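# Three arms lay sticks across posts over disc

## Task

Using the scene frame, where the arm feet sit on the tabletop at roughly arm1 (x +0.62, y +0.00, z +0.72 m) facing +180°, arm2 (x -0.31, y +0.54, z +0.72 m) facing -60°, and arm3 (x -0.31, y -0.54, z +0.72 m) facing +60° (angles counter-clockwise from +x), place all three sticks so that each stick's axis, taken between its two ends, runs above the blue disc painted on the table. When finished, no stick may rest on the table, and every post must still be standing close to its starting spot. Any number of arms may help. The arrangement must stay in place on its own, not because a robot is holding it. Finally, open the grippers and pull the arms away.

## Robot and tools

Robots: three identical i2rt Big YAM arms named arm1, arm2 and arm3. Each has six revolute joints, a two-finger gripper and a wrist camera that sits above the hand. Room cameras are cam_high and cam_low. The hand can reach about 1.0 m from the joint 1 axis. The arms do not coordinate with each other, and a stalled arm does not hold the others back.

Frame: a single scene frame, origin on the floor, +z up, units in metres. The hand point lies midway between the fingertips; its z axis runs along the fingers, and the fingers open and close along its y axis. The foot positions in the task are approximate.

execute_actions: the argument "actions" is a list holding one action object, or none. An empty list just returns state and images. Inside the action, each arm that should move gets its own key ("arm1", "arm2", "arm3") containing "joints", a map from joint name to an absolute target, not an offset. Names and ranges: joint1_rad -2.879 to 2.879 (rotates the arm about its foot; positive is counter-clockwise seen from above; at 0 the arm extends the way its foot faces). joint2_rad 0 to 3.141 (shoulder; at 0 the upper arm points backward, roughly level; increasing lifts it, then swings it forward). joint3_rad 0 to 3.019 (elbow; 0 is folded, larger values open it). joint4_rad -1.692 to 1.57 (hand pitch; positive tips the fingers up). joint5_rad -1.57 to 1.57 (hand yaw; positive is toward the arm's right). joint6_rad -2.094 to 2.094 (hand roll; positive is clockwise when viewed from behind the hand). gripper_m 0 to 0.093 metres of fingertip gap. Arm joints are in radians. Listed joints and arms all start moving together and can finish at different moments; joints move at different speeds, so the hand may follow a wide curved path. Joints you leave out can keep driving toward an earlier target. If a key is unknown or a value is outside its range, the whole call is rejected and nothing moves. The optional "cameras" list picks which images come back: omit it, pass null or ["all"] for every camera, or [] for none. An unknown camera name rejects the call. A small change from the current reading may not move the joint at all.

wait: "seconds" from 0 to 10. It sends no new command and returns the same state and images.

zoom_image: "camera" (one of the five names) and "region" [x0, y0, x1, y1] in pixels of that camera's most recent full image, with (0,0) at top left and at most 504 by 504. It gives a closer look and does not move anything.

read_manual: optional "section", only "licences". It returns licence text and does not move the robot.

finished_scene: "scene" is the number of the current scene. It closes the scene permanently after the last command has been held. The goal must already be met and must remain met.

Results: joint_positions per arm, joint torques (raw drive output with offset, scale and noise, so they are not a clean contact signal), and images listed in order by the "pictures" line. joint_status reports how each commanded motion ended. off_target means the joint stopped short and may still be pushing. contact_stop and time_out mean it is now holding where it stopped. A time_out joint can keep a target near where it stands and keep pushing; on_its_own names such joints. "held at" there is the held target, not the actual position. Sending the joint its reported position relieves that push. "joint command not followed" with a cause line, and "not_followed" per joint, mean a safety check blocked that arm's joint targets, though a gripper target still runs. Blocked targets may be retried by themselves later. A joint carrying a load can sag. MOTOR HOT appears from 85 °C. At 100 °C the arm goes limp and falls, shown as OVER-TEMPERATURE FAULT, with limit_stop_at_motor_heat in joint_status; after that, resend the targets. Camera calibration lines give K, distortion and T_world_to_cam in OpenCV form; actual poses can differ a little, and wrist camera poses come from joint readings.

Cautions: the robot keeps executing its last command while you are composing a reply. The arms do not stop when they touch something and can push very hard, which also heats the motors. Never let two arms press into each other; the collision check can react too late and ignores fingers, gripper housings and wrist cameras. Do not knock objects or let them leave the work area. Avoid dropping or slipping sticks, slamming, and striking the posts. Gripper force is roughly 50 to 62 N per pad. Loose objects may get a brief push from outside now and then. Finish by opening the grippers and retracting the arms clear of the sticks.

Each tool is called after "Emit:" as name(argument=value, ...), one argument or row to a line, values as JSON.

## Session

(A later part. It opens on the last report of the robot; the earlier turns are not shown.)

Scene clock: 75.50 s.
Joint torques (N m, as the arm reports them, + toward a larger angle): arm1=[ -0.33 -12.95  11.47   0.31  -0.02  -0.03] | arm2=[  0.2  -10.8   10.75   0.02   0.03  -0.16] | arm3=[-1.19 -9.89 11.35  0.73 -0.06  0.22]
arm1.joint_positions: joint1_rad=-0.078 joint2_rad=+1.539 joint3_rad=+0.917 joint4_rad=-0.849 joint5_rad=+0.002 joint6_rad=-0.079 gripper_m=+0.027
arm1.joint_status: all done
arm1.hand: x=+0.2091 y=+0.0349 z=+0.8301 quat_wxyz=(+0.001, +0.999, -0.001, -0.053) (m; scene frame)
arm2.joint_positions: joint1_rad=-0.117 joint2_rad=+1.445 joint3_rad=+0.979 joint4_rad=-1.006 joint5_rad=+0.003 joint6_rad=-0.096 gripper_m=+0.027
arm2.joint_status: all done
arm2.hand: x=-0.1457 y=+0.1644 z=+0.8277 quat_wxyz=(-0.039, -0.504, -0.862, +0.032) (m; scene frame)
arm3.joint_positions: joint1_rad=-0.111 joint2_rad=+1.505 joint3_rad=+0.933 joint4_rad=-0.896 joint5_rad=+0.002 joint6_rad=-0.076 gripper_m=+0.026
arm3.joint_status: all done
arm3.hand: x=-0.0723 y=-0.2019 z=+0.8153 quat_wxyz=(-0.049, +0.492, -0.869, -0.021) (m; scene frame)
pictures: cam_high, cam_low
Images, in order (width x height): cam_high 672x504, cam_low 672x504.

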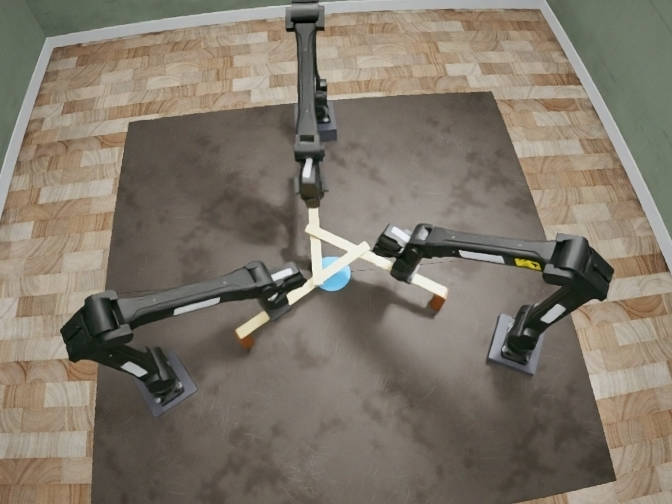

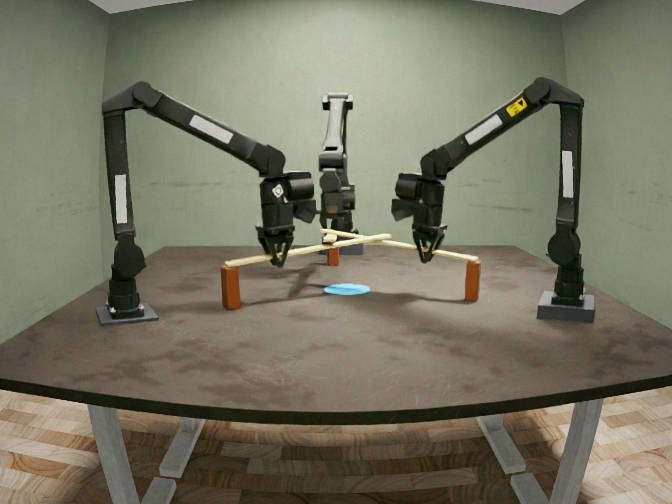

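Emit:
execute_actions(
  actions=[
    {"arm1":{"joints":{"joint2_rad":1.572,"joint4_rad":-0.862}},"arm2":{"joints":{"joint2_rad":1.472,"joint4_rad":-1.018}},"arm3":{"joints":{"joint2_rad":1.534,"joint4_rad":-0.908}}},
  ],
  cameras=["cam_high","cam_low"],
)

Emit:
zoom_image(
  camera="cam_low",
  region=[200, 210, 500, 310],
)

Emit:
zoom_image(
  camera="cam_high",
  region=[210, 180, 470, 370],
)

Scene clock: 82.33 s.
Joint torques (N m, as the arm reports them, + toward a larger angle): arm1=[ -0.29 -12.46  11.36   0.48  -0.04   0.01] | arm2=[  0.31 -11.01  10.65  -0.09   0.02  -0.16] | arm3=[-1.38 -9.92 11.27  0.57 -0.09  0.18]
arm1.joint_positions: joint1_rad=-0.078 joint2_rad=+1.548 joint3_rad=+0.917 joint4_rad=-0.859 joint5_rad=+0.003 joint6_rad=-0.082 gripper_m=+0.027
arm1.joint_status: all done
arm1.hand: x=+0.2124 y=+0.0347 z=+0.8262 quat_wxyz=(+0.001, +0.999, +0.000, -0.043) (m; scene frame)
arm2.joint_positions: joint1_rad=-0.117 joint2_rad=+1.457 joint3_rad=+0.979 joint4_rad=-1.006 joint5_rad=+0.003 joint6_rad=-0.096 gripper_m=+0.027
arm2.joint_status: all done
arm2.hand: x=-0.1460 y=+0.1649 z=+0.8231 quat_wxyz=(-0.034, -0.504, -0.862, +0.029) (m; scene frame)
arm3.joint_positions: joint1_rad=-0.111 joint2_rad=+1.515 joint3_rad=+0.933 joint4_rad=-0.904 joint5_rad=+0.002 joint6_rad=-0.076 gripper_m=+0.026
arm3.joint_status: all done
arm3.hand: x=-0.0739 y=-0.2041 z=+0.8111 quat_wxyz=(-0.040, +0.493, -0.869, -0.017) (m; scene frame)
pictures: cam_high, cam_low
Images, in order (width x height): cam_high 672x504, cam_low 672x504.

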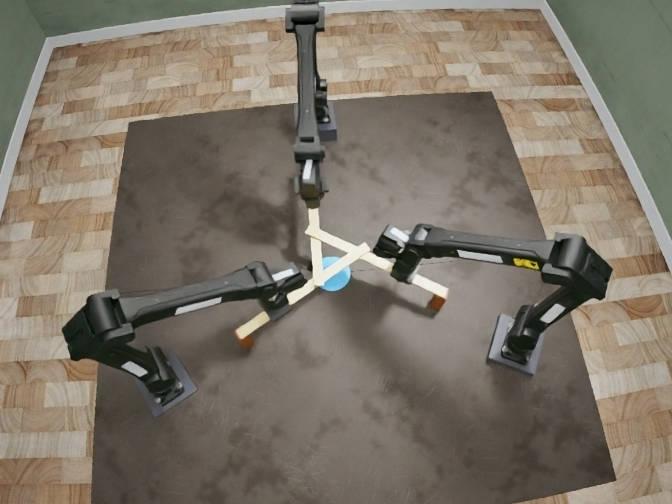

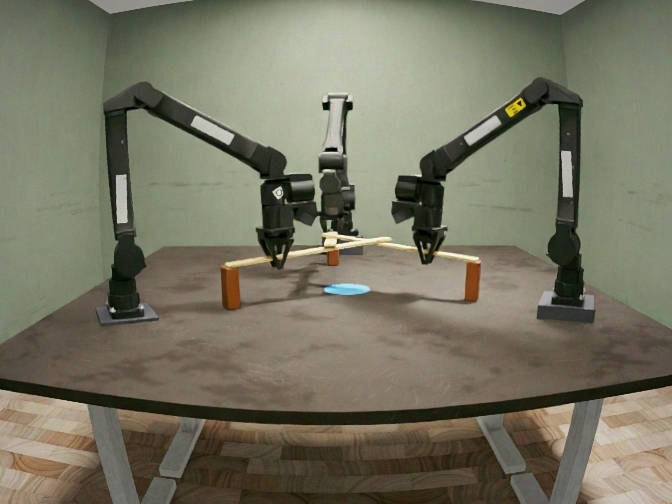

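Region (200, 210, 500, 310) of cam_low's 672x504 image, scaled by 1.680, with more detail than that image has.

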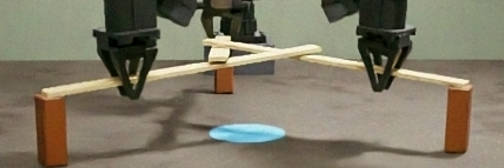

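Region (210, 180, 470, 370) of cam_high's 672x504 image, scaled by 1.938, with more detail than that image has; it fills the top 368 rows of this view, and the rest is white.

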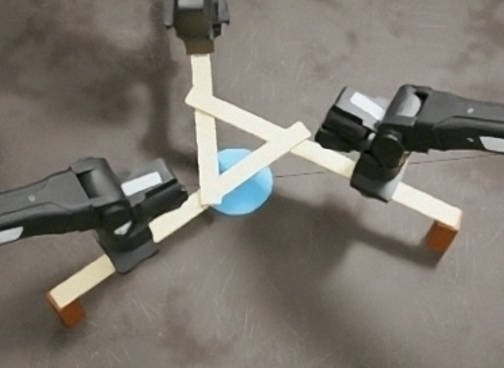

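Emit:
execute_actions(
  actions=[
    {"arm1":{"joints":{"gripper_m":0.07}},"arm2":{"joints":{"gripper_m":0.07}},"arm3":{"joints":{"gripper_m":0.07}}},
  ],
  cameras=["cam_low"],
)

Emit:
zoom_image(
  camera="cam_low",
  region=[200, 210, 500, 310],
)

Scene clock: 85.33 s.
Joint torques (N m, as the arm reports them, + toward a larger angle): arm1=[ -0.31 -12.67  11.36   0.45  -0.04   0.01] | arm2=[  0.29 -11.11  10.71  -0.12   0.02  -0.15] | arm3=[-0.39 -9.77 11.46  0.5  -0.07  0.24]
arm1.joint_positions: joint1_rad=-0.078 joint2_rad=+1.550 joint3_rad=+0.917 joint4_rad=-0.859 joint5_rad=+0.003 joint6_rad=-0.082 gripper_m=+0.070
arm1.joint_status: all done
arm1.hand: x=+0.2127 y=+0.0346 z=+0.8253 quat_wxyz=(+0.001, +0.999, +0.000, -0.042) (m; scene frame)
arm2.joint_positions: joint1_rad=-0.117 joint2_rad=+1.457 joint3_rad=+0.979 joint4_rad=-1.007 joint5_rad=+0.003 joint6_rad=-0.096 gripper_m=+0.070
arm2.joint_status: all done
arm2.hand: x=-0.1460 y=+0.1650 z=+0.8231 quat_wxyz=(-0.033, -0.504, -0.862, +0.029) (m; scene frame)
arm3.joint_positions: joint1_rad=-0.111 joint2_rad=+1.515 joint3_rad=+0.933 joint4_rad=-0.904 joint5_rad=+0.002 joint6_rad=-0.076 gripper_m=+0.070
arm3.joint_status: all done
arm3.hand: x=-0.0739 y=-0.2041 z=+0.8111 quat_wxyz=(-0.040, +0.493, -0.869, -0.017) (m; scene frame)
pictures: cam_low
Images, in order (width x height): cam_low 672x504.

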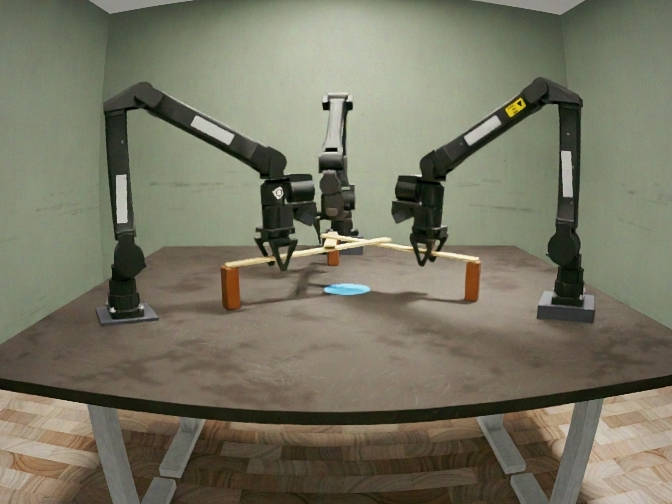

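Region (200, 210, 500, 310) of cam_low's 672x504 image, scaled by 1.680, with more detail than that image has.

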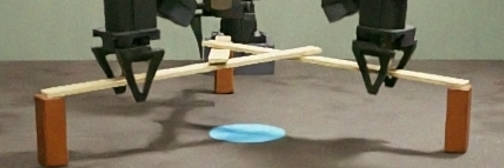

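Emit:
execute_actions(
  actions=[
    {"arm1":{"joints":{"joint2_rad":1.05}},"arm2":{"joints":{"joint2_rad":0.95}},"arm3":{"joints":{"joint2_rad":1.01}}},
  ],
  cameras=["cam_high","cam_low"],
)

Emit:
zoom_image(
  camera="cam_high",
  region=[210, 130, 470, 370],
)

Emit:
zoom_image(
  camera="cam_low",
  region=[200, 210, 500, 310],
)

Scene clock: 88.77 s.
Joint torques (N m, as the arm reports them, + toward a larger angle): arm1=[-0.45 -7.3  14.15  1.3  -0.04  0.01] | arm2=[ 0.33 -4.3  12.55  0.74  0.01 -0.16] | arm3=[-0.74 -4.03 13.52  1.55 -0.07  0.22]
arm1.joint_positions: joint1_rad=-0.078 joint2_rad=+1.039 joint3_rad=+0.917 joint4_rad=-0.859 joint5_rad=+0.003 joint6_rad=-0.082 gripper_m=+0.070
arm1.joint_status: all done
arm1.hand: x=+0.2189 y=+0.0365 z=+1.0264 quat_wxyz=(-0.020, +0.956, -0.002, -0.293) (m; scene frame)
arm2.joint_positions: joint1_rad=-0.117 joint2_rad=+0.939 joint3_rad=+0.979 joint4_rad=-1.008 joint5_rad=+0.003 joint6_rad=-0.096 gripper_m=+0.070
arm2.joint_status: all done
arm2.hand: x=-0.1586 y=+0.1955 z=+1.0182 quat_wxyz=(-0.239, -0.482, -0.824, +0.177) (m; scene frame)
arm3.joint_positions: joint1_rad=-0.111 joint2_rad=+0.994 joint3_rad=+0.933 joint4_rad=-0.904 joint5_rad=+0.002 joint6_rad=-0.076 gripper_m=+0.070
arm3.joint_status: all done
arm3.hand: x=-0.0832 y=-0.2164 z=+1.0130 quat_wxyz=(-0.272, +0.470, -0.830, -0.126) (m; scene frame)
pictures: cam_high, cam_low
Images, in order (width x height): cam_high 672x504, cam_low 672x504.

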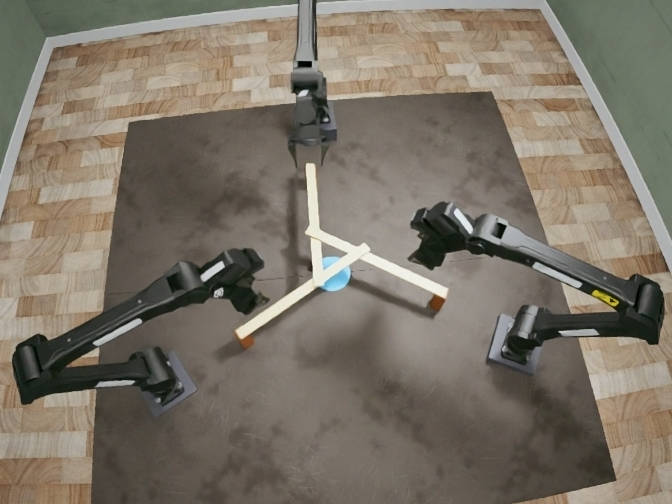

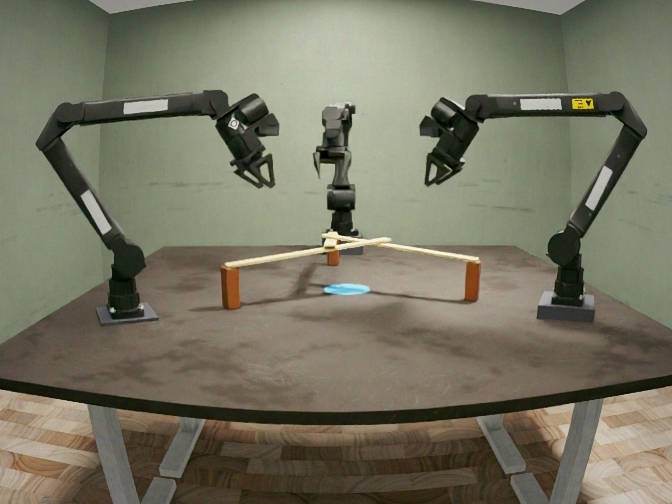

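Region (210, 130, 470, 370) of cam_high's 672x504 image, scaled by 1.938, with more detail than that image has; it fills the top 465 rows of this view, and the rest is white.

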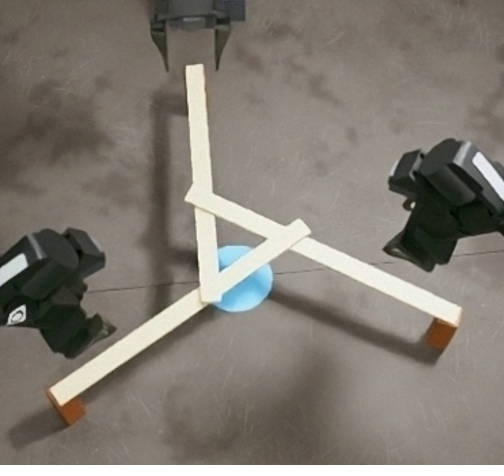

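Region (200, 210, 500, 310) of cam_low's 672x504 image, scaled by 1.680, with more detail than that image has.

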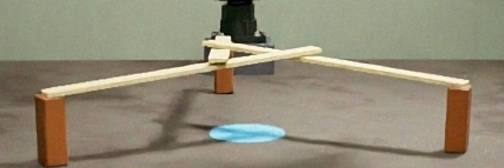

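Emit:
finished_scene(
  scene=2,
)

The scene is finished: the task was done.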